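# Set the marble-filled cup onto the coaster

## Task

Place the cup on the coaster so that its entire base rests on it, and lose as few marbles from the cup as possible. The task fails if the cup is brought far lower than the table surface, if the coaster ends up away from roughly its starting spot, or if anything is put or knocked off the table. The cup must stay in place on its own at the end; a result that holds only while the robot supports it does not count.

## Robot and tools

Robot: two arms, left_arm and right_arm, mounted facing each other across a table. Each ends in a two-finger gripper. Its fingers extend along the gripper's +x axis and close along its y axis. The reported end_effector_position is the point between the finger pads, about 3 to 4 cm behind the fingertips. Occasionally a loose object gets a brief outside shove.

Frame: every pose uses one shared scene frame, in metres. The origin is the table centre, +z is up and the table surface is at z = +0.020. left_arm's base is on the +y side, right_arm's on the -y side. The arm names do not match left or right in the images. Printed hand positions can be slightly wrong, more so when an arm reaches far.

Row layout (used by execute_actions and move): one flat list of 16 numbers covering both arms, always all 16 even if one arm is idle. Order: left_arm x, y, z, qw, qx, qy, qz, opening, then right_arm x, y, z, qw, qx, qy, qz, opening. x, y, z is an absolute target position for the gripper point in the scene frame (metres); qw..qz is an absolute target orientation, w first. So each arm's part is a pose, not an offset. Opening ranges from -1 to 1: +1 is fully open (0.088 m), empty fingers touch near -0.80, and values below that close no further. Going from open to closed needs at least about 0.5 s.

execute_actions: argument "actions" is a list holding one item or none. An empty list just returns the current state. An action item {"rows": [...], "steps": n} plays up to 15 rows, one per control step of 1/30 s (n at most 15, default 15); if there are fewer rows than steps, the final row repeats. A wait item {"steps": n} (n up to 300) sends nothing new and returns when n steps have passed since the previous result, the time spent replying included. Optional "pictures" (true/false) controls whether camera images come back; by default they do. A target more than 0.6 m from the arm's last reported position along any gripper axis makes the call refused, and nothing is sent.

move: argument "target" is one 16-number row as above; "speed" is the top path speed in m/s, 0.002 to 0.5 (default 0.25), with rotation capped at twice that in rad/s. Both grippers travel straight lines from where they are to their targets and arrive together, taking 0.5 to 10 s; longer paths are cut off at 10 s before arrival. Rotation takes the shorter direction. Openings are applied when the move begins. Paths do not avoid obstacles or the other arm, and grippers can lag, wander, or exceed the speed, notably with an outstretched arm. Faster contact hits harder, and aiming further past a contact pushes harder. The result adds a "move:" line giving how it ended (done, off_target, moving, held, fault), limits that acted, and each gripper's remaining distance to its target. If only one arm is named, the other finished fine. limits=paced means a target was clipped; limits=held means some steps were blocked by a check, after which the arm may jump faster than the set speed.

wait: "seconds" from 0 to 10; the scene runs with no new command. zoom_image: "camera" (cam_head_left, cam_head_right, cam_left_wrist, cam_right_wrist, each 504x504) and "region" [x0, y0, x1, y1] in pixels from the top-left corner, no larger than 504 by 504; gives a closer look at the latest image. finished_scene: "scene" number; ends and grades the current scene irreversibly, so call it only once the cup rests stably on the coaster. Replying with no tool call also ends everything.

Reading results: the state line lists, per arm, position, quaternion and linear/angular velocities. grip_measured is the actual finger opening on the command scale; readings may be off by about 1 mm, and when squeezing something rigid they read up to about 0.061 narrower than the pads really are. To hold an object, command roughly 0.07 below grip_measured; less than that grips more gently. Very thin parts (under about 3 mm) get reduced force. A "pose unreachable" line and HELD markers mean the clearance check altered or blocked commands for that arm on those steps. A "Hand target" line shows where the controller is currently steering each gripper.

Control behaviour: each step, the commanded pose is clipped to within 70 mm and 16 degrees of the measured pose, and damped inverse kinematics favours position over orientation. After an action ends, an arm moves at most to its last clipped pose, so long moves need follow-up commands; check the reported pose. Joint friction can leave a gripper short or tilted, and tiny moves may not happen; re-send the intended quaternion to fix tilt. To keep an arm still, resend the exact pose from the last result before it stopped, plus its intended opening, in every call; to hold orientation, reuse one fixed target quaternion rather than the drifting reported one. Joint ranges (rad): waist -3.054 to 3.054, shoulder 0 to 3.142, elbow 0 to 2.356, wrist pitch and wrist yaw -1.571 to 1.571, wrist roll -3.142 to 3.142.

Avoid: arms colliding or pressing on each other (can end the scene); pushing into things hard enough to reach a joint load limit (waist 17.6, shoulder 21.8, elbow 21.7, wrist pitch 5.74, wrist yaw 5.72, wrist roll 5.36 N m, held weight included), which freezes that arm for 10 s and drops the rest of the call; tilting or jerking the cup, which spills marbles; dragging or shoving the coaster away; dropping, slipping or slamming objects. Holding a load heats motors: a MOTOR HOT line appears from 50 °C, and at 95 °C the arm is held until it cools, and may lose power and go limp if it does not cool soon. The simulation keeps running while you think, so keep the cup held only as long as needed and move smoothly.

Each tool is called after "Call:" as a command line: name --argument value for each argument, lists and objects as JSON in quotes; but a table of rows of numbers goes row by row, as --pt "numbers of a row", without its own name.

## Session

Call:
execute_actions --actions '[]'

Scene clock: 0.00 s of 3960.00 s.
left_arm: end_effector_position=(-0.0446, +0.1258, +0.3773) grip_measured=+0.821 end_effector_quat_wxyz=(+0.574, -0.021, -0.015, -0.819) end_effector_velocity=(+0.001, +0.001, +0.002) end_effector_angular_velocity=(+0.005, +0.022, +0.004) | right_arm: end_effector_position=(+0.1512, -0.4167, +0.1718) grip_measured=+0.821 end_effector_quat_wxyz=(-0.822, +0.560, -0.093, +0.042) end_effector_velocity=(-0.000, -0.000, -0.001) end_effector_angular_velocity=(-0.025, +0.010, +0.007)
Joint positions: left_arm=[-0.009  0.842  0.65   0.243  0.003  0.001  0.079] | right_arm=[-1.046  2.127  0.484  1.471  0.896 -1.071  0.079]
Joint velocities: left_arm=[-0.002 -0.007  0.002 -0.007 -0.007 -0.022 -0.   ] | right_arm=[-0.002 -0.002 -0.002 -0.007 -0.007 -0.022 -0.   ]
Motor temperatures (°C, as the motors report them): left_arm=[27 28 35 32 28 26] | right_arm=[28 29 30 29 26 29]
Heat: left arm: hottest elbow 35 °C (+0.0 °C/min); right arm: hottest elbow 30 °C (+0.0 °C/min).
Hand target (left_arm): -0.045, +0.126, +0.377; -0.574, +0.021, +0.015, +0.819
Hand target (right_arm): +0.151, -0.417, +0.172; +0.822, -0.560, +0.093, -0.042

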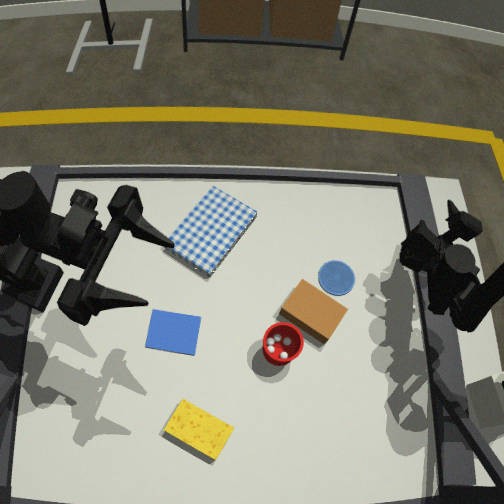

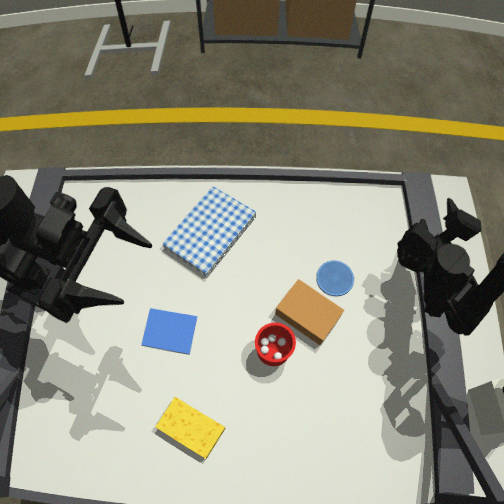

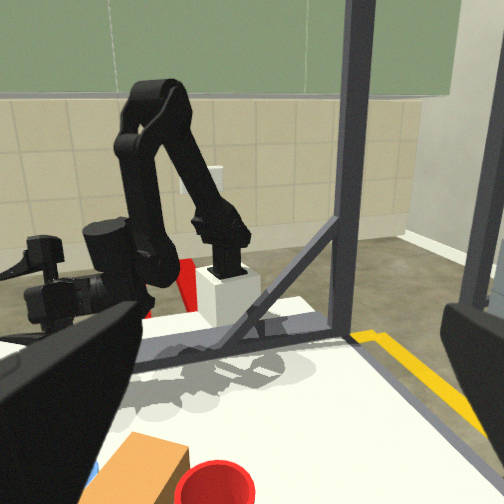

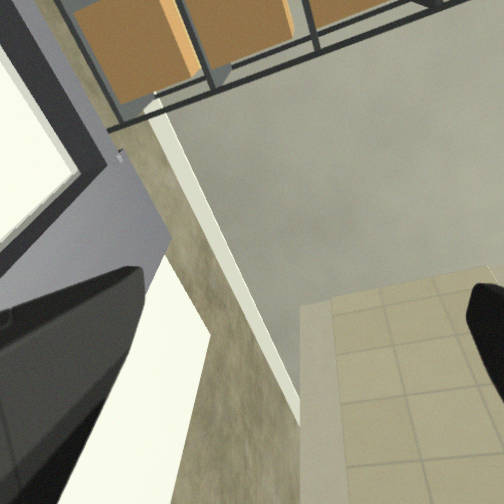

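Call:
zoom_image --camera "cam_head_left" --region '[230, 240, 390, 390]'

Call:
zoom_image --camera "cam_head_left" --region '[120, 290, 260, 480]'

Region (230, 240, 390, 390) of cam_head_left's 504x504 image, scaled by 3.150, with more detail than that image has; it fills the top 472 rows of this view, and the rest is white.

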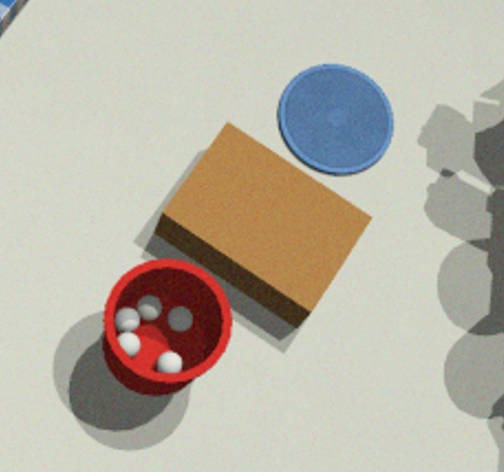

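Region (120, 290, 260, 480) of cam_head_left's 504x504 image, scaled by 2.653, with more detail than that image has; it fills the left 371 columns of this view, and the rest is white.

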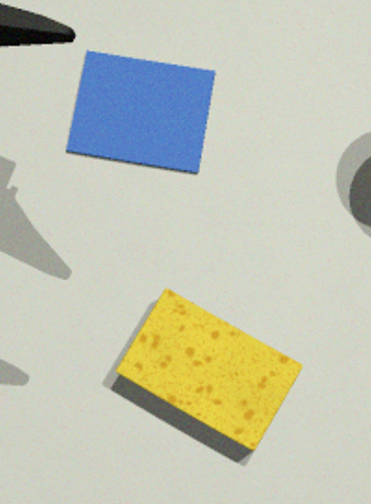

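Call:
move --target '[-0.0446,0.1258,0.3773,0.574,-0.021,-0.015,-0.819,1, -0.069,-0.175,0.125,0.674,-0.2126,0.2126,0.674,1]' --speed 0.2

Scene clock: 56.57 s of 3960.00 s.
left_arm: end_effector_position=(-0.0446, +0.1258, +0.3773) grip_measured=+0.980 end_effector_quat_wxyz=(+0.574, -0.021, -0.015, -0.819) end_effector_velocity=(+0.002, -0.001, -0.001) end_effector_angular_velocity=(+0.010, +0.005, +0.019) | right_arm: end_effector_position=(-0.0697, -0.1804, +0.1273) grip_measured=+0.981 end_effector_quat_wxyz=(+0.677, -0.215, +0.210, +0.672) end_effector_velocity=(-0.003, -0.001, -0.005) end_effector_angular_velocity=(-0.010, +0.037, +0.002)
Joint positions: left_arm=[-0.009  0.842  0.65   0.243  0.003  0.001  0.087] | right_arm=[-0.644  1.923  0.648  0.62  -0.347 -0.268  0.087]
Joint velocities: left_arm=[-0.002  0.002  0.002 -0.007 -0.022 -0.007  0.   ] | right_arm=[-0.002  0.012  0.002 -0.007 -0.022  0.022 -0.   ]
Motor temperatures (°C, as the motors report them): left_arm=[27 29 40 38 28 26] | right_arm=[28 32 30 32 26 29]
Heat: left arm: hottest elbow 40 °C (+5.3 °C/min); right arm: hottest shoulder 32 °C (+2.1 °C/min).
Hand target (left_arm): -0.045, +0.126, +0.377; -0.574, +0.021, +0.015, +0.819
Hand target (right_arm): -0.071, -0.178, +0.125; +0.675, -0.214, +0.212, +0.674
Off the commanded pose (left_arm): 0.000 m, 0 deg.
Off the commanded pose (right_arm): 0.006 m, 1 deg.
After step 90, 48.87 s passed at rest.
move: done

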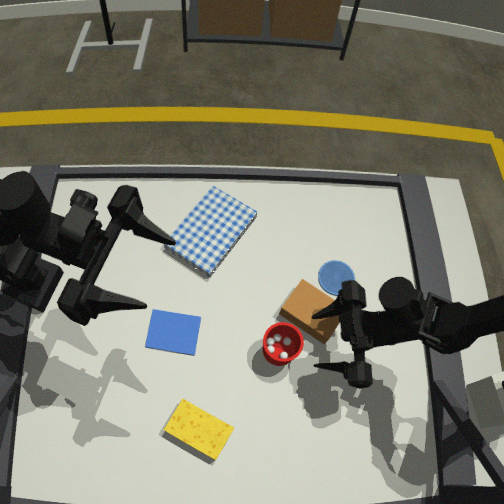

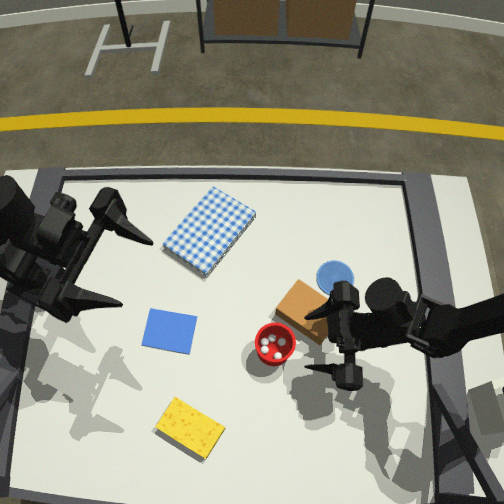

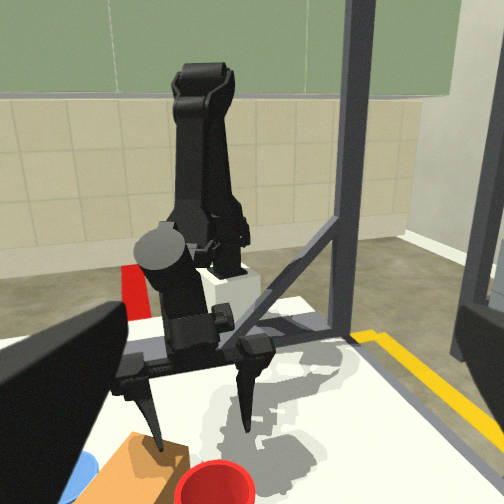

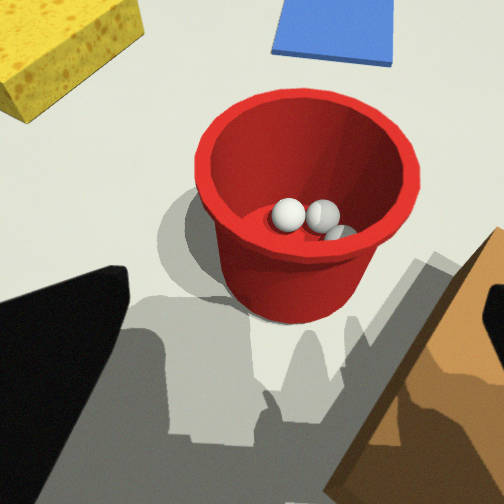

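Call:
move --target '[-0.0446,0.1258,0.3773,0.574,-0.021,-0.015,-0.819,1, -0.062,-0.14,0.088,0.674,-0.2126,0.2126,0.674,1]' --speed 0.06

Scene clock: 72.83 s of 3960.00 s.
left_arm: end_effector_position=(-0.0446, +0.1258, +0.3773) grip_measured=+0.980 end_effector_quat_wxyz=(+0.574, -0.021, -0.015, -0.819) end_effector_velocity=(-0.002, +0.000, -0.003) end_effector_angular_velocity=(+0.014, +0.002, -0.010) | right_arm: end_effector_position=(-0.0618, -0.1419, +0.0928) grip_measured=+0.981 end_effector_quat_wxyz=(+0.675, -0.212, +0.209, +0.675) end_effector_velocity=(-0.003, +0.003, -0.000) end_effector_angular_velocity=(+0.003, +0.019, +0.016)
Joint positions: left_arm=[-0.009  0.842  0.65   0.243  0.003  0.001  0.087] | right_arm=[-0.621  2.151  0.805  0.699 -0.339 -0.251  0.087]
Joint velocities: left_arm=[-0.002  0.002 -0.002 -0.007  0.007 -0.007 -0.   ] | right_arm=[ 0.002  0.007  0.012 -0.007 -0.022  0.007 -0.   ]
Motor temperatures (°C, as the motors report them): left_arm=[27 29 41 39 28 26] | right_arm=[28 32 31 32 26 29]
Heat: left arm: hottest elbow 41 °C (+4.0 °C/min); right arm: hottest shoulder 32 °C (+1.0 °C/min).
Hand target (left_arm): -0.045, +0.126, +0.377; -0.574, +0.021, +0.015, +0.819
Hand target (right_arm): -0.062, -0.140, +0.088; +0.674, -0.213, +0.212, +0.674
Off the commanded pose (left_arm): 0.000 m, 0 deg.
Off the commanded pose (right_arm): 0.005 m, 0 deg.
After step 90, 11.87 s passed at rest.
move: done

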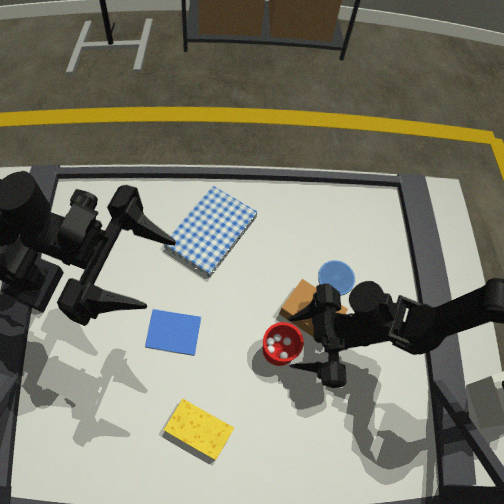

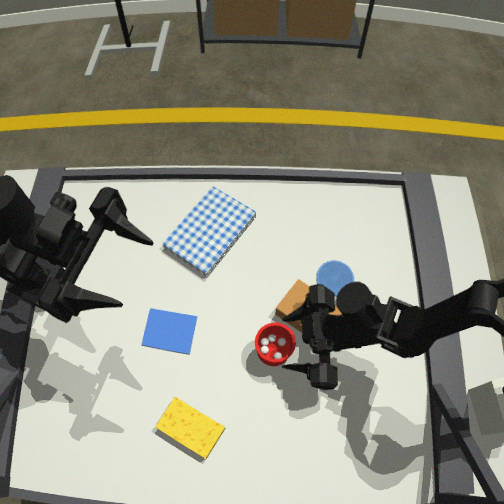

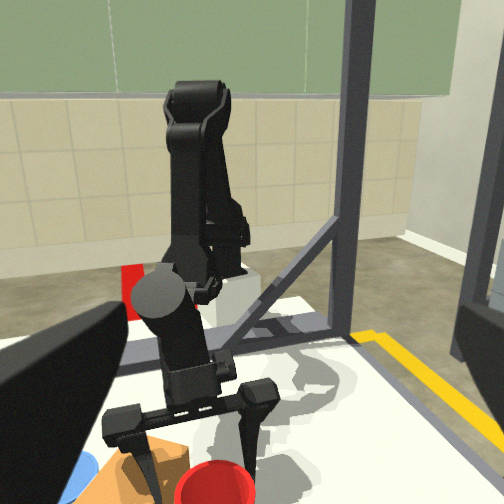

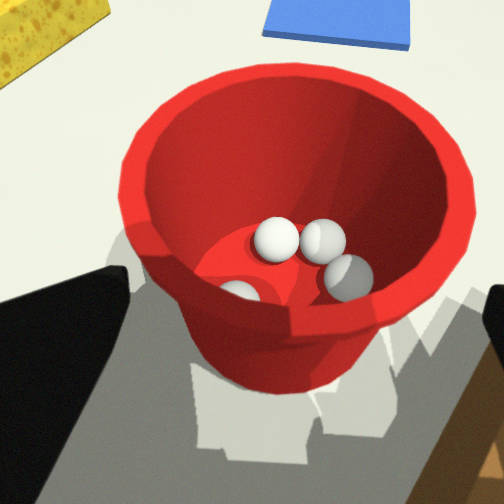

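Call:
move --target '[-0.0446,0.1258,0.3773,0.574,-0.021,-0.015,-0.819,1, -0.066,-0.122,0.082,0.674,-0.2126,0.2126,0.674,1]' --speed 0.03

Scene clock: 79.87 s of 3960.00 s.
left_arm: end_effector_position=(-0.0446, +0.1258, +0.3773) grip_measured=+0.980 end_effector_quat_wxyz=(+0.574, -0.021, -0.015, -0.819) end_effector_velocity=(+0.000, +0.000, +0.000) end_effector_angular_velocity=(+0.005, +0.006, +0.004) | right_arm: end_effector_position=(-0.0654, -0.1236, +0.0874) grip_measured=+0.981 end_effector_quat_wxyz=(+0.675, -0.211, +0.208, +0.675) end_effector_velocity=(-0.003, -0.001, -0.005) end_effector_angular_velocity=(-0.019, +0.006, +0.012)
Joint positions: left_arm=[-0.009  0.842  0.65   0.243  0.003  0.001  0.087] | right_arm=[-0.59   2.204  0.873  0.693 -0.314 -0.231  0.087]
Joint velocities: left_arm=[-0.002 -0.002  0.002 -0.007 -0.007 -0.007  0.   ] | right_arm=[ 0.002  0.007  0.007 -0.022 -0.007 -0.007  0.   ]
Motor temperatures (°C, as the motors report them): left_arm=[27 29 41 39 28 26] | right_arm=[28 32 31 33 26 29]
Heat: left arm: hottest elbow 41 °C (+3.0 °C/min); right arm: hottest wrist pitch 33 °C (+2.0 °C/min).
Hand target (left_arm): -0.045, +0.126, +0.377; -0.574, +0.021, +0.015, +0.819
Hand target (right_arm): -0.066, -0.122, +0.082; +0.674, -0.213, +0.213, +0.674
Off the commanded pose (left_arm): 0.000 m, 0 deg.
Off the commanded pose (right_arm): 0.006 m, 1 deg.
After step 90, 2.93 s passed at rest.
move: done

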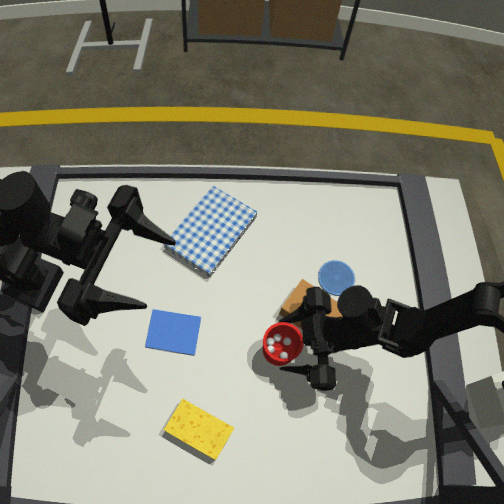

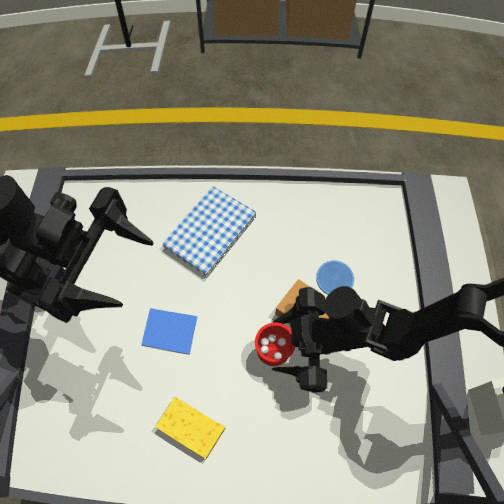

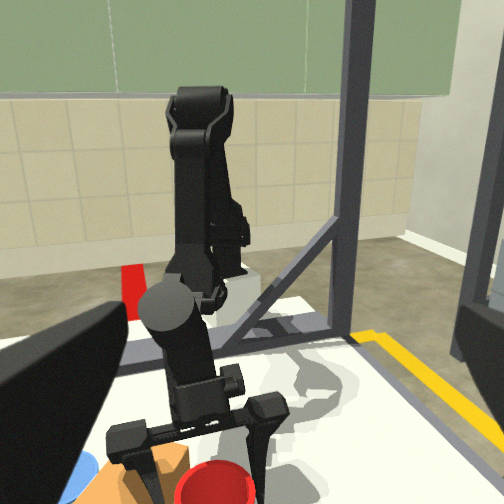

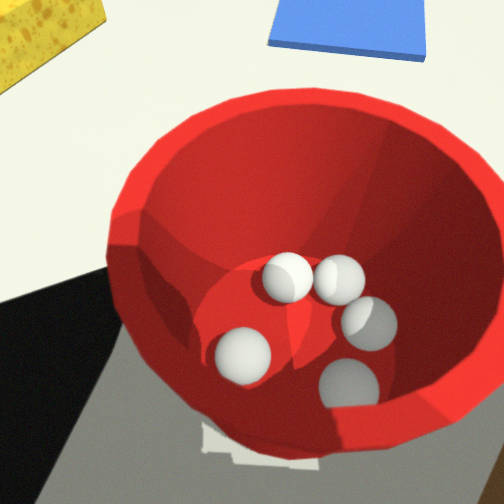

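Call:
move --target '[-0.0446,0.1258,0.3773,0.574,-0.021,-0.015,-0.819,1, -0.0665,-0.101,0.078,0.674,-0.2126,0.2126,0.674,1]' --speed 0.025

Scene clock: 87.13 s of 3960.00 s.
left_arm: end_effector_position=(-0.0446, +0.1258, +0.3773) grip_measured=+0.980 end_effector_quat_wxyz=(+0.574, -0.021, -0.015, -0.819) end_effector_velocity=(+0.000, +0.000, +0.000) end_effector_angular_velocity=(+0.005, +0.006, +0.004) | right_arm: end_effector_position=(-0.0659, -0.1024, +0.0840) grip_measured=+0.981 end_effector_quat_wxyz=(+0.675, -0.211, +0.207, +0.676) end_effector_velocity=(+0.001, +0.002, -0.001) end_effector_angular_velocity=(-0.001, +0.011, -0.001)
Joint positions: left_arm=[-0.009  0.842  0.65   0.243  0.003  0.001  0.087] | right_arm=[-0.567  2.256  0.963  0.66  -0.296 -0.217  0.087]
Joint velocities: left_arm=[-0.002 -0.002  0.002 -0.007 -0.007 -0.007 -0.   ] | right_arm=[-0.002  0.007  0.012 -0.007 -0.007  0.007 -0.   ]
Motor temperatures (°C, as the motors report them): left_arm=[27 29 41 39 28 26] | right_arm=[28 32 31 33 26 29]
Heat: left arm: hottest elbow 41 °C (+2.0 °C/min); right arm: hottest wrist pitch 33 °C (+1.0 °C/min).
Hand target (left_arm): -0.045, +0.126, +0.377; -0.574, +0.021, +0.015, +0.819
Hand target (right_arm): -0.067, -0.101, +0.078; +0.674, -0.213, +0.213, +0.674
Off the commanded pose (left_arm): 0.000 m, 0 deg.
Off the commanded pose (right_arm): 0.006 m, 1 deg.
After step 90, 3.00 s passed at rest.
move: done

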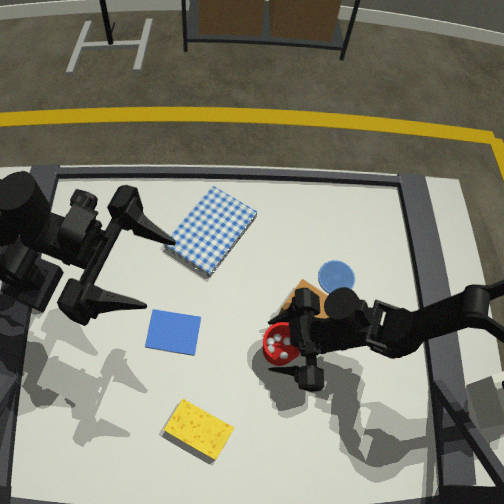

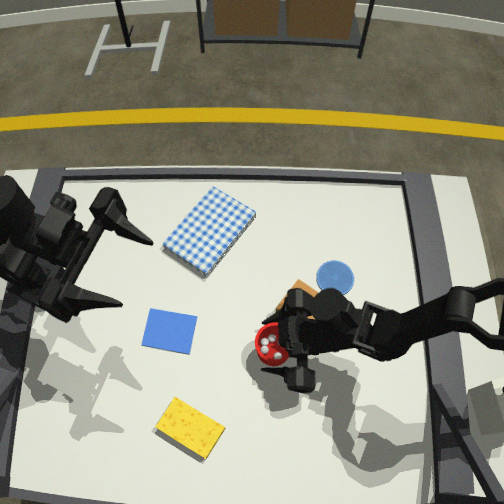

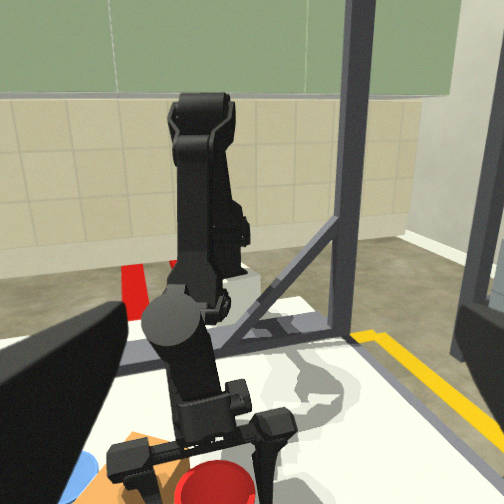

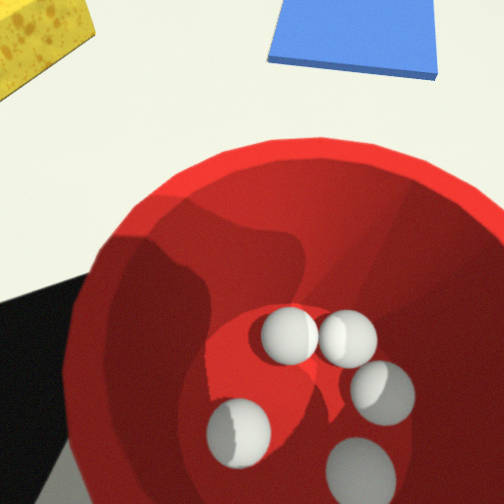

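Call:
execute_actions --actions '[{"rows":[[-0.0446,0.1258,0.3773,0.574,-0.021,-0.015,-0.819,1,-0.0665,-0.101,0.078,0.674,-0.2126,0.2126,0.674,0.94],[-0.0446,0.1258,0.3773,0.574,-0.021,-0.015,-0.819,1,-0.0665,-0.101,0.078,0.674,-0.2126,0.2126,0.674,0.90],[-0.0446,0.1258,0.3773,0.574,-0.021,-0.015,-0.819,1,-0.0665,-0.101,0.078,0.674,-0.2126,0.2126,0.674,0.86],[-0.0446,0.1258,0.3773,0.574,-0.021,-0.015,-0.819,1,-0.0665,-0.101,0.078,0.674,-0.2126,0.2126,0.674,0.82],[-0.0446,0.1258,0.3773,0.574,-0.021,-0.015,-0.819,1,-0.0665,-0.101,0.078,0.674,-0.2126,0.2126,0.674,0.78],[-0.0446,0.1258,0.3773,0.574,-0.021,-0.015,-0.819,1,-0.0665,-0.101,0.078,0.674,-0.2126,0.2126,0.674,0.74],[-0.0446,0.1258,0.3773,0.574,-0.021,-0.015,-0.819,1,-0.0665,-0.101,0.078,0.674,-0.2126,0.2126,0.674,0.70],[-0.0446,0.1258,0.3773,0.574,-0.021,-0.015,-0.819,1,-0.0665,-0.101,0.078,0.674,-0.2126,0.2126,0.674,0.67],[-0.0446,0.1258,0.3773,0.574,-0.021,-0.015,-0.819,1,-0.0665,-0.101,0.078,0.674,-0.2126,0.2126,0.674,0.64],[-0.0446,0.1258,0.3773,0.574,-0.021,-0.015,-0.819,1,-0.0665,-0.101,0.078,0.674,-0.2126,0.2126,0.674,0.62],[-0.0446,0.1258,0.3773,0.574,-0.021,-0.015,-0.819,1,-0.0665,-0.101,0.078,0.674,-0.2126,0.2126,0.674,0.60],[-0.0446,0.1258,0.3773,0.574,-0.021,-0.015,-0.819,1,-0.0665,-0.101,0.078,0.674,-0.2126,0.2126,0.674,0.58],[-0.0446,0.1258,0.3773,0.574,-0.021,-0.015,-0.819,1,-0.0665,-0.101,0.078,0.674,-0.2126,0.2126,0.674,0.56]],"steps":15}]' --pictures false

Call:
execute_actions --actions '[{"rows":[[-0.0446,0.1258,0.3773,0.574,-0.021,-0.015,-0.819,1,-0.0665,-0.101,0.078,0.674,-0.2126,0.2126,0.674,0.54],[-0.0446,0.1258,0.3773,0.574,-0.021,-0.015,-0.819,1,-0.0665,-0.101,0.078,0.674,-0.2126,0.2126,0.674,0.52],[-0.0446,0.1258,0.3773,0.574,-0.021,-0.015,-0.819,1,-0.0665,-0.101,0.078,0.674,-0.2126,0.2126,0.674,0.50],[-0.0446,0.1258,0.3773,0.574,-0.021,-0.015,-0.819,1,-0.0665,-0.101,0.078,0.674,-0.2126,0.2126,0.674,0.48],[-0.0446,0.1258,0.3773,0.574,-0.021,-0.015,-0.819,1,-0.0665,-0.101,0.078,0.674,-0.2126,0.2126,0.674,0.46],[-0.0446,0.1258,0.3773,0.574,-0.021,-0.015,-0.819,1,-0.0665,-0.101,0.078,0.674,-0.2126,0.2126,0.674,0.44]],"steps":15}]'

Scene clock: 99.40 s of 3960.00 s.
left_arm: end_effector_position=(-0.0446, +0.1258, +0.3773) grip_measured=+0.980 end_effector_quat_wxyz=(+0.574, -0.021, -0.015, -0.819) end_effector_velocity=(+0.001, +0.002, +0.005) end_effector_angular_velocity=(-0.018, -0.001, +0.005) | right_arm: end_effector_position=(-0.0657, -0.1021, +0.0840) grip_measured=+0.617 end_effector_quat_wxyz=(+0.675, -0.211, +0.208, +0.675) end_effector_velocity=(-0.002, -0.001, +0.002) end_effector_angular_velocity=(+0.002, +0.007, +0.019)
Joint positions: left_arm=[-0.009  0.842  0.65   0.243  0.003  0.001  0.087] | right_arm=[-0.567  2.257  0.965  0.66  -0.296 -0.216  0.069]
Joint velocities: left_arm=[-0.002 -0.007  0.002  0.007 -0.007  0.007 -0.   ] | right_arm=[-0.002 -0.007 -0.002 -0.007 -0.022 -0.007 -0.021]
Motor temperatures (°C, as the motors report them): left_arm=[27 29 41 39 28 26] | right_arm=[28 33 32 33 26 29]
Heat: left arm: hottest elbow 41 °C (+2.0 °C/min); right arm: hottest shoulder 33 °C (+1.0 °C/min).
Hand target (left_arm): -0.045, +0.126, +0.377; -0.574, +0.021, +0.015, +0.819
Hand target (right_arm): -0.066, -0.101, +0.078; +0.674, -0.213, +0.213, +0.674
Off the commanded pose (left_arm): 0.000 m, 0 deg.
Off the commanded pose (right_arm): 0.006 m, 1 deg.
Steps of this call (steps 1 to 90: nothing new was sent; then 8.77 s passed at rest; steps 91 to 105: all 15 steps of this action). Readings (end_effector_position):
91: left_arm (-0.0446, +0.1258, +0.3773) | right_arm (-0.0657, -0.1021, +0.0840)
92: left_arm (-0.0446, +0.1258, +0.3773) | right_arm (-0.0657, -0.1021, +0.0840)
94: left_arm (-0.0446, +0.1258, +0.3773) | right_arm (-0.0657, -0.1021, +0.0840)
98: left_arm (-0.0446, +0.1258, +0.3773) | right_arm (-0.0657, -0.1021, +0.0840)
105: the state above

Scene clock: 99.90 s of 3960.00 s.
left_arm: end_effector_position=(-0.0446, +0.1258, +0.3773) grip_measured=+0.980 end_effector_quat_wxyz=(+0.574, -0.021, -0.015, -0.819) end_effector_velocity=(+0.000, -0.001, -0.007) end_effector_angular_velocity=(+0.028, -0.002, +0.004) | right_arm: end_effector_position=(-0.0657, -0.1020, +0.0841) grip_measured=+0.492 end_effector_quat_wxyz=(+0.676, -0.211, +0.208, +0.675) end_effector_velocity=(+0.001, -0.003, -0.004) end_effector_angular_velocity=(-0.022, -0.002, -0.004)
Joint positions: left_arm=[-0.009  0.842  0.65   0.243  0.003  0.001  0.087] | right_arm=[-0.567  2.257  0.965  0.66  -0.296 -0.216  0.063]
Joint velocities: left_arm=[-0.002  0.002 -0.002 -0.022 -0.007 -0.007 -0.   ] | right_arm=[-0.002 -0.002 -0.002 -0.022  0.007 -0.007 -0.   ]
Motor temperatures (°C, as the motors report them): left_arm=[27 29 41 39 28 26] | right_arm=[28 33 32 33 26 29]
Heat: left arm: hottest elbow 41 °C (+2.0 °C/min); right arm: hottest shoulder 33 °C (+1.0 °C/min).
Hand target (left_arm): -0.045, +0.126, +0.377; -0.574, +0.021, +0.015, +0.819
Hand target (right_arm): -0.066, -0.101, +0.078; +0.674, -0.213, +0.213, +0.674
Off the commanded pose (left_arm): 0.000 m, 0 deg.
Off the commanded pose (right_arm): 0.006 m, 1 deg.
Steps of this call (steps 1 to 15: all 15 steps of this action). Readings (end_effector_position):
1: left_arm (-0.0446, +0.1258, +0.3773) | right_arm (-0.0657, -0.1021, +0.0840)
2: left_arm (-0.0446, +0.1258, +0.3773) | right_arm (-0.0657, -0.1021, +0.0840)
4: left_arm (-0.0446, +0.1258, +0.3773) | right_arm (-0.0657, -0.1021, +0.0840)
8: left_arm (-0.0446, +0.1258, +0.3773) | right_arm (-0.0657, -0.1020, +0.0841)
15: the state above

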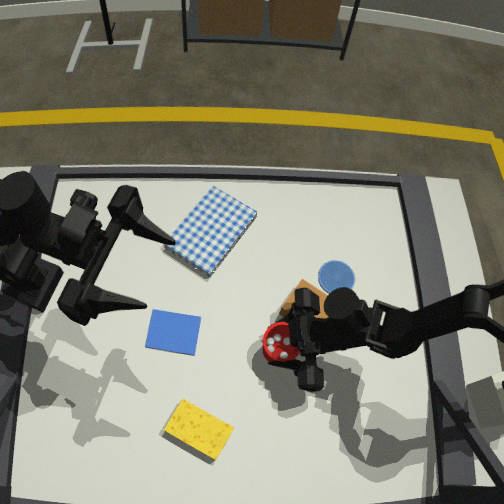

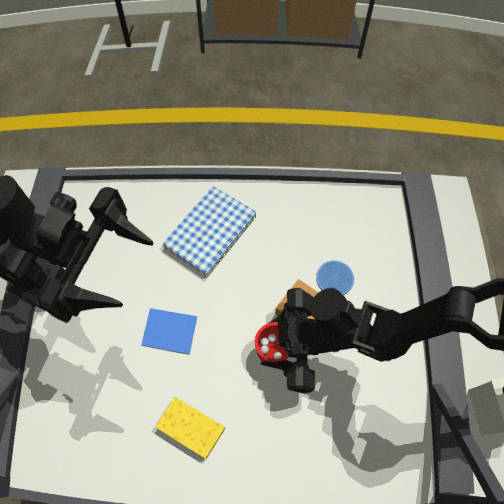

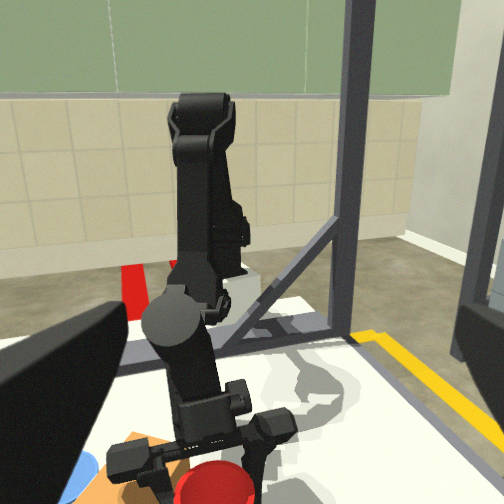

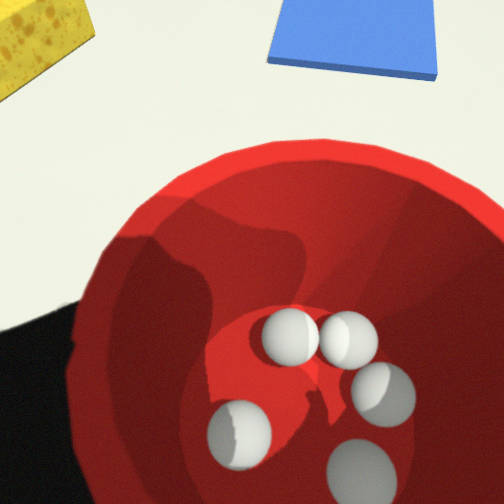

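Call:
execute_actions --actions '[{"rows":[[-0.0446,0.1258,0.3773,0.574,-0.021,-0.015,-0.819,1,-0.0665,-0.101,0.078,0.674,-0.2126,0.2126,0.674,0.42],[-0.0446,0.1258,0.3773,0.574,-0.021,-0.015,-0.819,1,-0.0665,-0.101,0.078,0.674,-0.2126,0.2126,0.674,0.405]],"steps":8}]' --pictures false

Scene clock: 103.53 s of 3960.00 s.
left_arm: end_effector_position=(-0.0446, +0.1258, +0.3773) grip_measured=+0.980 end_effector_quat_wxyz=(+0.574, -0.021, -0.015, -0.819) end_effector_velocity=(+0.003, -0.000, +0.001) end_effector_angular_velocity=(-0.004, +0.010, +0.019) | right_arm: end_effector_position=(-0.0657, -0.1020, +0.0841) grip_measured=+0.492 end_effector_quat_wxyz=(+0.676, -0.211, +0.208, +0.675) end_effector_velocity=(+0.002, -0.002, -0.001) end_effector_angular_velocity=(-0.008, +0.005, -0.012)
Joint positions: left_arm=[-0.009  0.842  0.65   0.243  0.003  0.001  0.087] | right_arm=[-0.567  2.257  0.965  0.66  -0.296 -0.216  0.063]
Joint velocities: left_arm=[-0.002 -0.002 -0.002  0.007 -0.022 -0.007 -0.   ] | right_arm=[-0.002 -0.002 -0.002 -0.007  0.007  0.007 -0.   ]
Motor temperatures (°C, as the motors report them): left_arm=[27 29 41 39 28 26] | right_arm=[28 33 32 33 26 29]
Heat: left arm: hottest elbow 41 °C (+1.0 °C/min); right arm: hottest shoulder 33 °C (+1.0 °C/min).
Hand target (left_arm): -0.045, +0.126, +0.377; -0.574, +0.021, +0.015, +0.819
Hand target (right_arm): -0.067, -0.101, +0.078; +0.674, -0.213, +0.213, +0.674
Off the commanded pose (left_arm): 0.000 m, 0 deg.
Off the commanded pose (right_arm): 0.006 m, 1 deg.
Steps of this call (steps 1 to 90: nothing new was sent; then 0.37 s passed at rest; steps 91 to 98: all 8 steps of this action). Readings (end_effector_position):
91: left_arm (-0.0446, +0.1258, +0.3773) | right_arm (-0.0657, -0.1020, +0.0841)
92: left_arm (-0.0446, +0.1258, +0.3773) | right_arm (-0.0657, -0.1020, +0.0841)
94: left_arm (-0.0446, +0.1258, +0.3773) | right_arm (-0.0657, -0.1020, +0.0841)
98: the state above

Call:
move --target '[-0.0446,0.1258,0.3773,0.574,-0.021,-0.015,-0.819,1, -0.066,-0.103,0.158,0.674,-0.2126,0.2126,0.674,0.405]' --speed 0.08

Scene clock: 107.47 s of 3960.00 s.
left_arm: end_effector_position=(-0.0446, +0.1258, +0.3773) grip_measured=+0.980 end_effector_quat_wxyz=(+0.574, -0.021, -0.015, -0.819) end_effector_velocity=(-0.005, +0.002, -0.002) end_effector_angular_velocity=(+0.009, +0.003, -0.030) | right_arm: end_effector_position=(-0.0678, -0.1075, +0.1447) grip_measured=+0.492 end_effector_quat_wxyz=(+0.670, -0.219, +0.225, +0.673) end_effector_velocity=(-0.003, -0.004, -0.004) end_effector_angular_velocity=(-0.025, +0.018, +0.019)
Joint positions: left_arm=[-0.009  0.842  0.65   0.243  0.003  0.001  0.087] | right_arm=[-0.567  2.036  0.982  0.382 -0.296 -0.216  0.063]
Joint velocities: left_arm=[-0.007 -0.002 -0.002 -0.007  0.022 -0.007 -0.   ] | right_arm=[-0.002 -0.002  0.002 -0.037 -0.022 -0.007 -0.   ]
Motor temperatures (°C, as the motors report them): left_arm=[27 29 41 40 28 26] | right_arm=[28 33 32 33 26 29]
Heat: left arm: hottest elbow 41 °C (+1.0 °C/min); right arm: hottest shoulder 33 °C (+1.0 °C/min).
Hand target (left_arm): -0.045, +0.126, +0.377; -0.574, +0.021, +0.015, +0.819
Hand target (right_arm): -0.066, -0.103, +0.158; +0.674, -0.213, +0.213, +0.674
Off the commanded pose (left_arm): 0.000 m, 0 deg.
Off the commanded pose (right_arm): 0.014 m, 2 deg.
move: off_target (right_arm)

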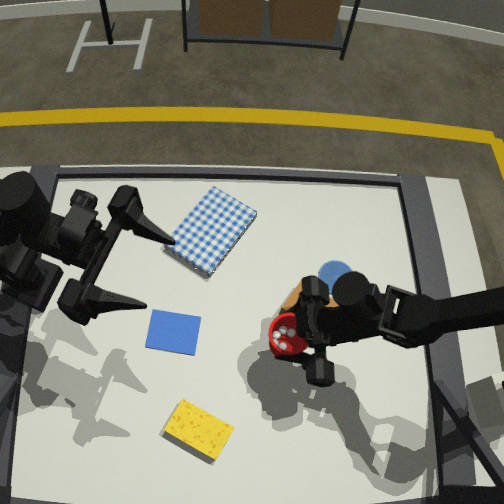

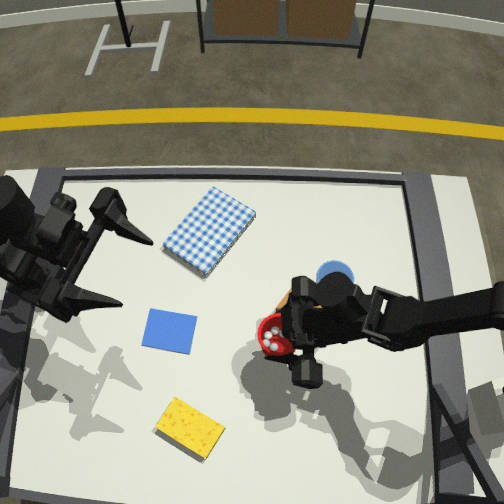

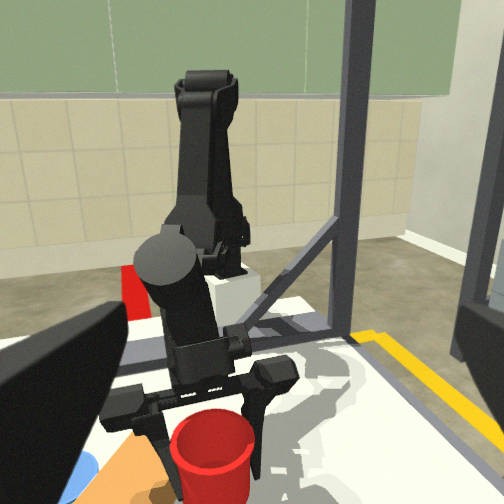

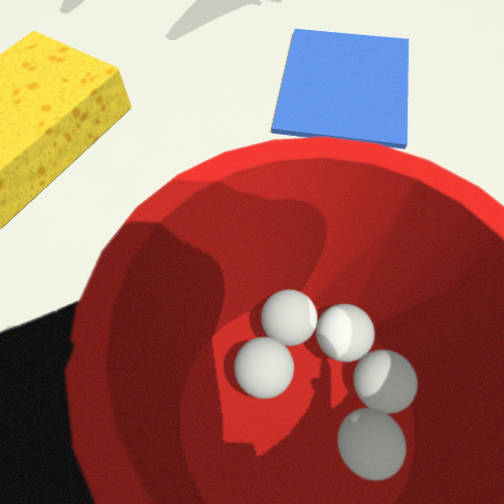

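Call:
move --target '[-0.0446,0.1258,0.3773,0.574,-0.021,-0.015,-0.819,1, 0.098,-0.235,0.155,0.674,-0.2126,0.2126,0.674,0.405]' --speed 0.09

Scene clock: 114.23 s of 3960.00 s.
left_arm: end_effector_position=(-0.0446, +0.1258, +0.3773) grip_measured=+0.980 end_effector_quat_wxyz=(+0.574, -0.021, -0.015, -0.819) end_effector_velocity=(+0.001, +0.001, -0.001) end_effector_angular_velocity=(-0.000, -0.007, +0.005) | right_arm: end_effector_position=(+0.0944, -0.2342, +0.1572) grip_measured=+0.492 end_effector_quat_wxyz=(+0.676, -0.210, +0.213, +0.674) end_effector_velocity=(-0.002, -0.003, +0.001) end_effector_angular_velocity=(-0.002, -0.011, +0.036)
Joint positions: left_arm=[-0.009  0.842  0.65   0.243  0.003  0.001  0.087] | right_arm=[-1.145  1.996  1.018  0.111 -0.725 -0.66   0.063]
Joint velocities: left_arm=[-0.002 -0.007 -0.002 -0.007 -0.007  0.007 -0.   ] | right_arm=[-0.007 -0.002  0.007 -0.037 -0.022 -0.051 -0.   ]
Motor temperatures (°C, as the motors report them): left_arm=[27 29 41 40 28 26] | right_arm=[28 35 32 33 26 29]
Heat: left arm: hottest elbow 41 °C (+1.0 °C/min); right arm: hottest shoulder 35 °C (+3.0 °C/min).
Hand target (left_arm): -0.045, +0.126, +0.377; -0.574, +0.021, +0.015, +0.819
Hand target (right_arm): +0.098, -0.234, +0.156; +0.675, -0.209, +0.212, +0.675
Off the commanded pose (left_arm): 0.000 m, 0 deg.
Off the commanded pose (right_arm): 0.004 m, 0 deg.
After step 90, 1.07 s passed at rest.
move: done

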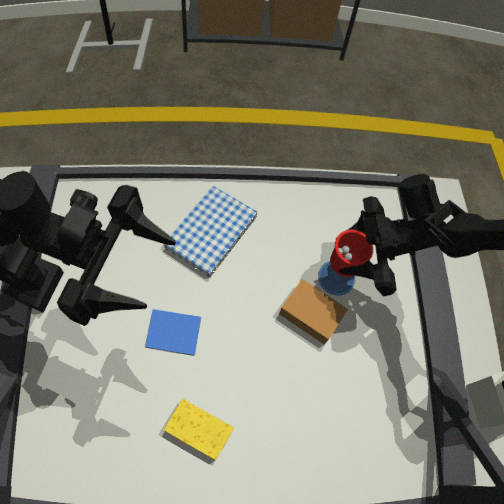

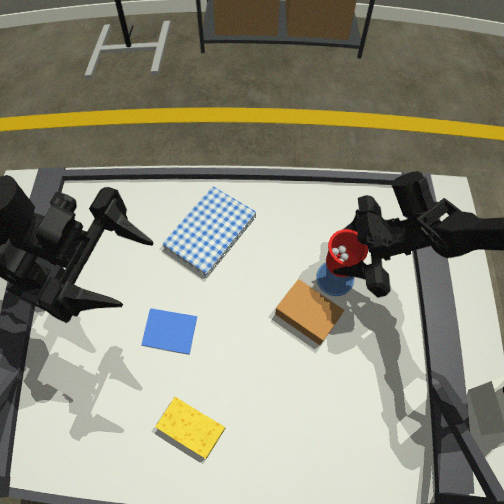

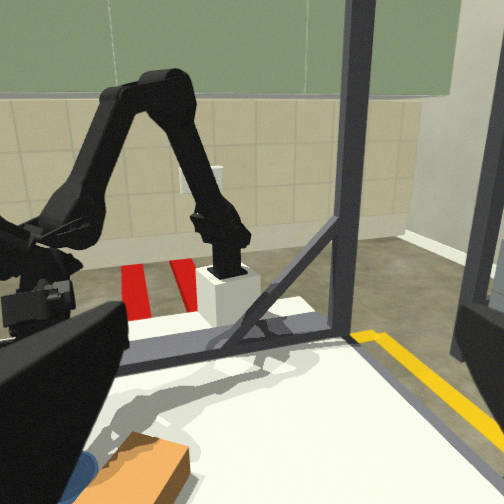

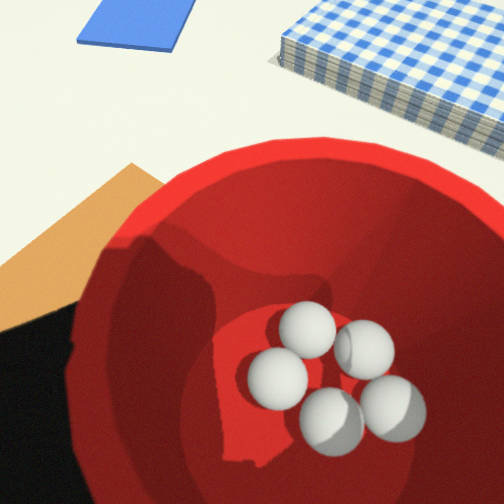

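Call:
move --target '[-0.0446,0.1258,0.3773,0.574,-0.021,-0.015,-0.819,1, 0.101,-0.243,0.100,0.674,-0.2126,0.2126,0.674,0.405]' --speed 0.05

Call:
zoom_image --camera "cam_head_left" --region '[290, 220, 400, 320]'

Scene clock: 120.10 s of 3960.00 s.
left_arm: end_effector_position=(-0.0446, +0.1258, +0.3773) grip_measured=+0.980 end_effector_quat_wxyz=(+0.574, -0.021, -0.015, -0.819) end_effector_velocity=(+0.003, -0.000, -0.002) end_effector_angular_velocity=(+0.010, +0.005, +0.019) | right_arm: end_effector_position=(+0.1035, -0.2400, +0.1086) grip_measured=+0.492 end_effector_quat_wxyz=(+0.677, -0.215, +0.204, +0.673) end_effector_velocity=(+0.000, -0.000, +0.002) end_effector_angular_velocity=(+0.009, -0.021, +0.015)
Joint positions: left_arm=[-0.009  0.842  0.65   0.243  0.003  0.001  0.087] | right_arm=[-1.172  2.148  0.995  0.28  -0.738 -0.695  0.063]
Joint velocities: left_arm=[-0.002 -0.002 -0.002 -0.007 -0.022 -0.007 -0.   ] | right_arm=[-0.002 -0.002 -0.002  0.007 -0.007 -0.022 -0.   ]
Motor temperatures (°C, as the motors report them): left_arm=[27 29 41 40 28 26] | right_arm=[28 35 32 32 26 29]
Heat: left arm: hottest elbow 41 °C (+1.0 °C/min); right arm: hottest shoulder 35 °C (+3.0 °C/min).
Hand target (left_arm): -0.045, +0.126, +0.377; -0.574, +0.021, +0.015, +0.819
Hand target (right_arm): +0.101, -0.243, +0.100; +0.674, -0.213, +0.213, +0.674
Off the commanded pose (left_arm): 0.000 m, 0 deg.
Off the commanded pose (right_arm): 0.009 m, 1 deg.
After step 100, 1.00 s passed at rest.
move: off_target (right_arm)

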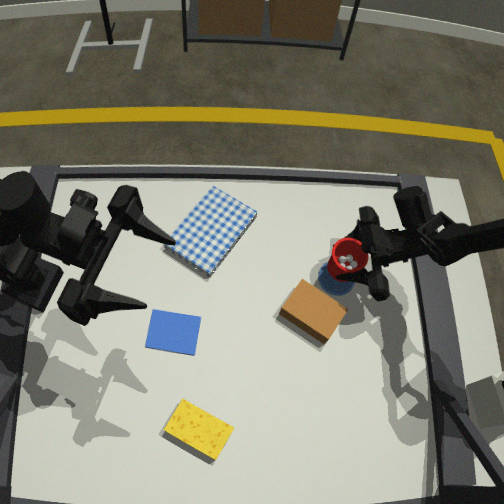

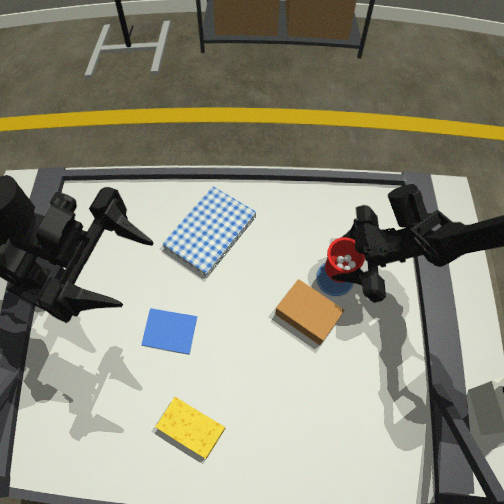

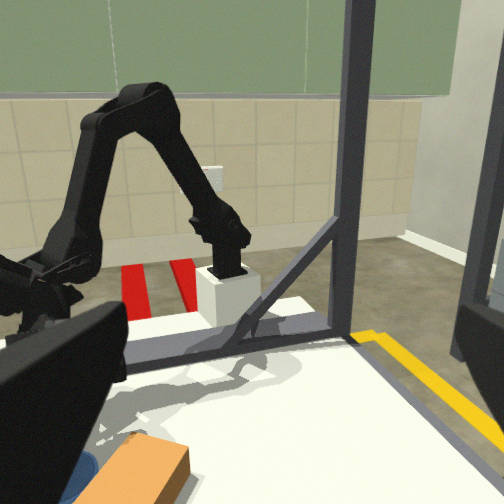

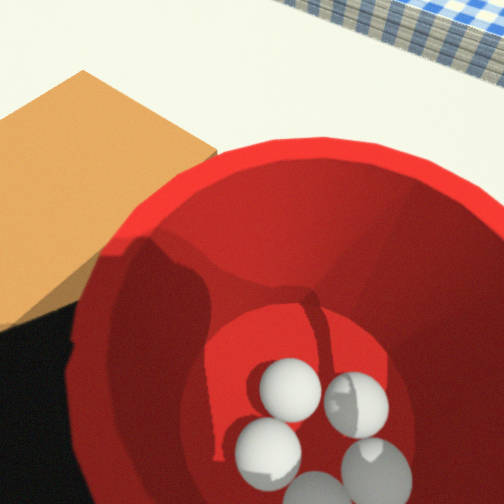

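Region (290, 220, 400, 320) of cam_head_left's 504x504 image, scaled by 4.582, with more detail than that image has; it fills the top 458 rows of this view, and the rest is white.

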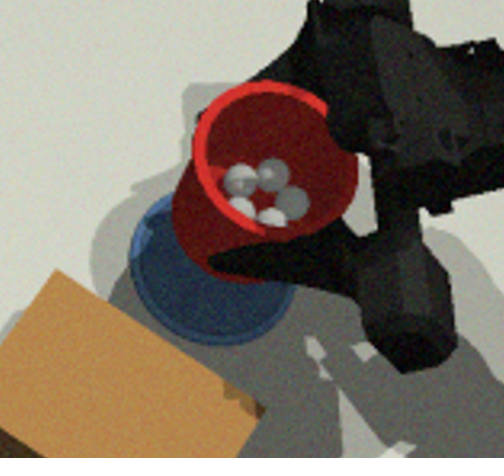

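Call:
move --target '[-0.0446,0.1258,0.3773,0.574,-0.021,-0.015,-0.819,1, 0.096,-0.238,0.088,0.674,-0.2126,0.2126,0.674,0.405]' --speed 0.02

Call:
zoom_image --camera "cam_head_left" --region '[290, 220, 400, 320]'

Scene clock: 130.50 s of 3960.00 s.
left_arm: end_effector_position=(-0.0446, +0.1258, +0.3773) grip_measured=+0.980 end_effector_quat_wxyz=(+0.574, -0.021, -0.015, -0.819) end_effector_velocity=(-0.002, +0.001, -0.002) end_effector_angular_velocity=(+0.009, +0.004, -0.010) | right_arm: end_effector_position=(+0.1004, -0.2364, +0.0969) grip_measured=+0.492 end_effector_quat_wxyz=(+0.678, -0.215, +0.202, +0.674) end_effector_velocity=(-0.001, -0.001, +0.000) end_effector_angular_velocity=(+0.000, +0.015, -0.002)
Joint positions: left_arm=[-0.009  0.842  0.65   0.243  0.003  0.001  0.087] | right_arm=[-1.16   2.186  0.986  0.341 -0.733 -0.682  0.063]
Joint velocities: left_arm=[-0.002 -0.002 -0.002 -0.007  0.007 -0.007 -0.   ] | right_arm=[-0.002 -0.002 -0.002 -0.007 -0.007  0.007 -0.   ]
Motor temperatures (°C, as the motors report them): left_arm=[27 29 41 40 28 26] | right_arm=[28 34 32 32 26 29]
Heat: left arm: hottest elbow 41 °C (+0.0 °C/min); right arm: hottest shoulder 34 °C (+2.0 °C/min).
Hand target (left_arm): -0.045, +0.126, +0.377; -0.574, +0.021, +0.015, +0.819
Hand target (right_arm): +0.096, -0.238, +0.088; +0.674, -0.213, +0.213, +0.674
Off the commanded pose (left_arm): 0.000 m, 0 deg.
Off the commanded pose (right_arm): 0.010 m, 1 deg.
After step 90, 6.03 s passed at rest.
move: off_target (right_arm)

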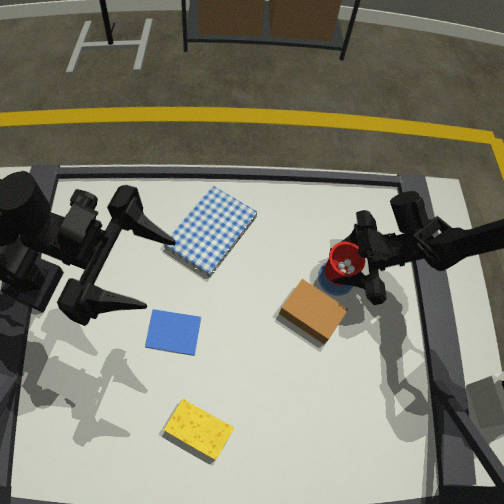

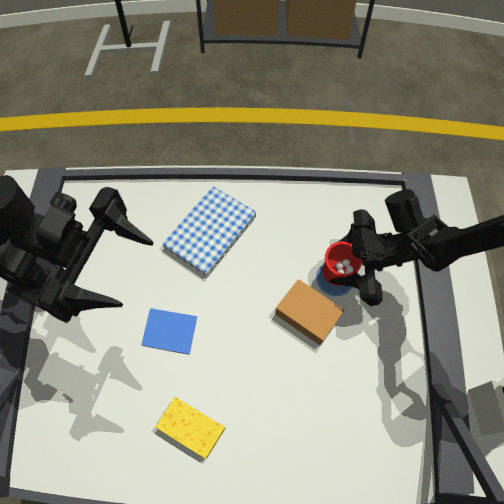

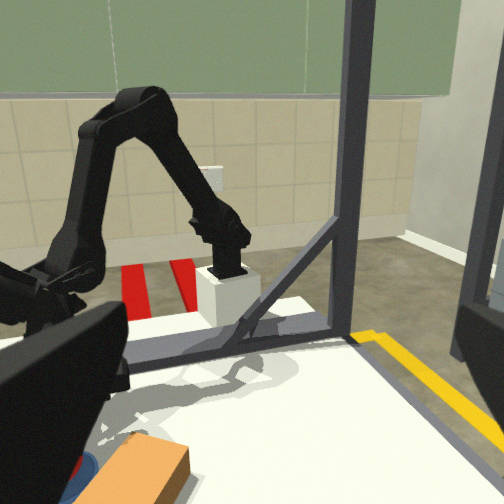

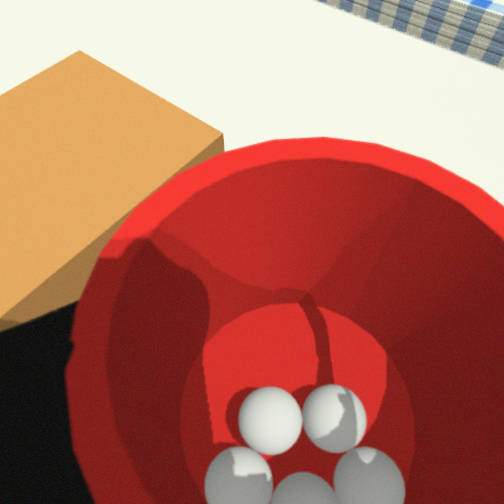

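Region (290, 220, 400, 320) of cam_head_left's 504x504 image, scaled by 4.582, with more detail than that image has; it fills the top 458 rows of this view, and the rest is white.

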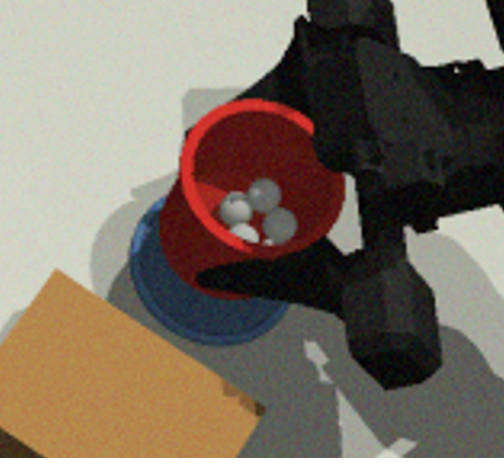

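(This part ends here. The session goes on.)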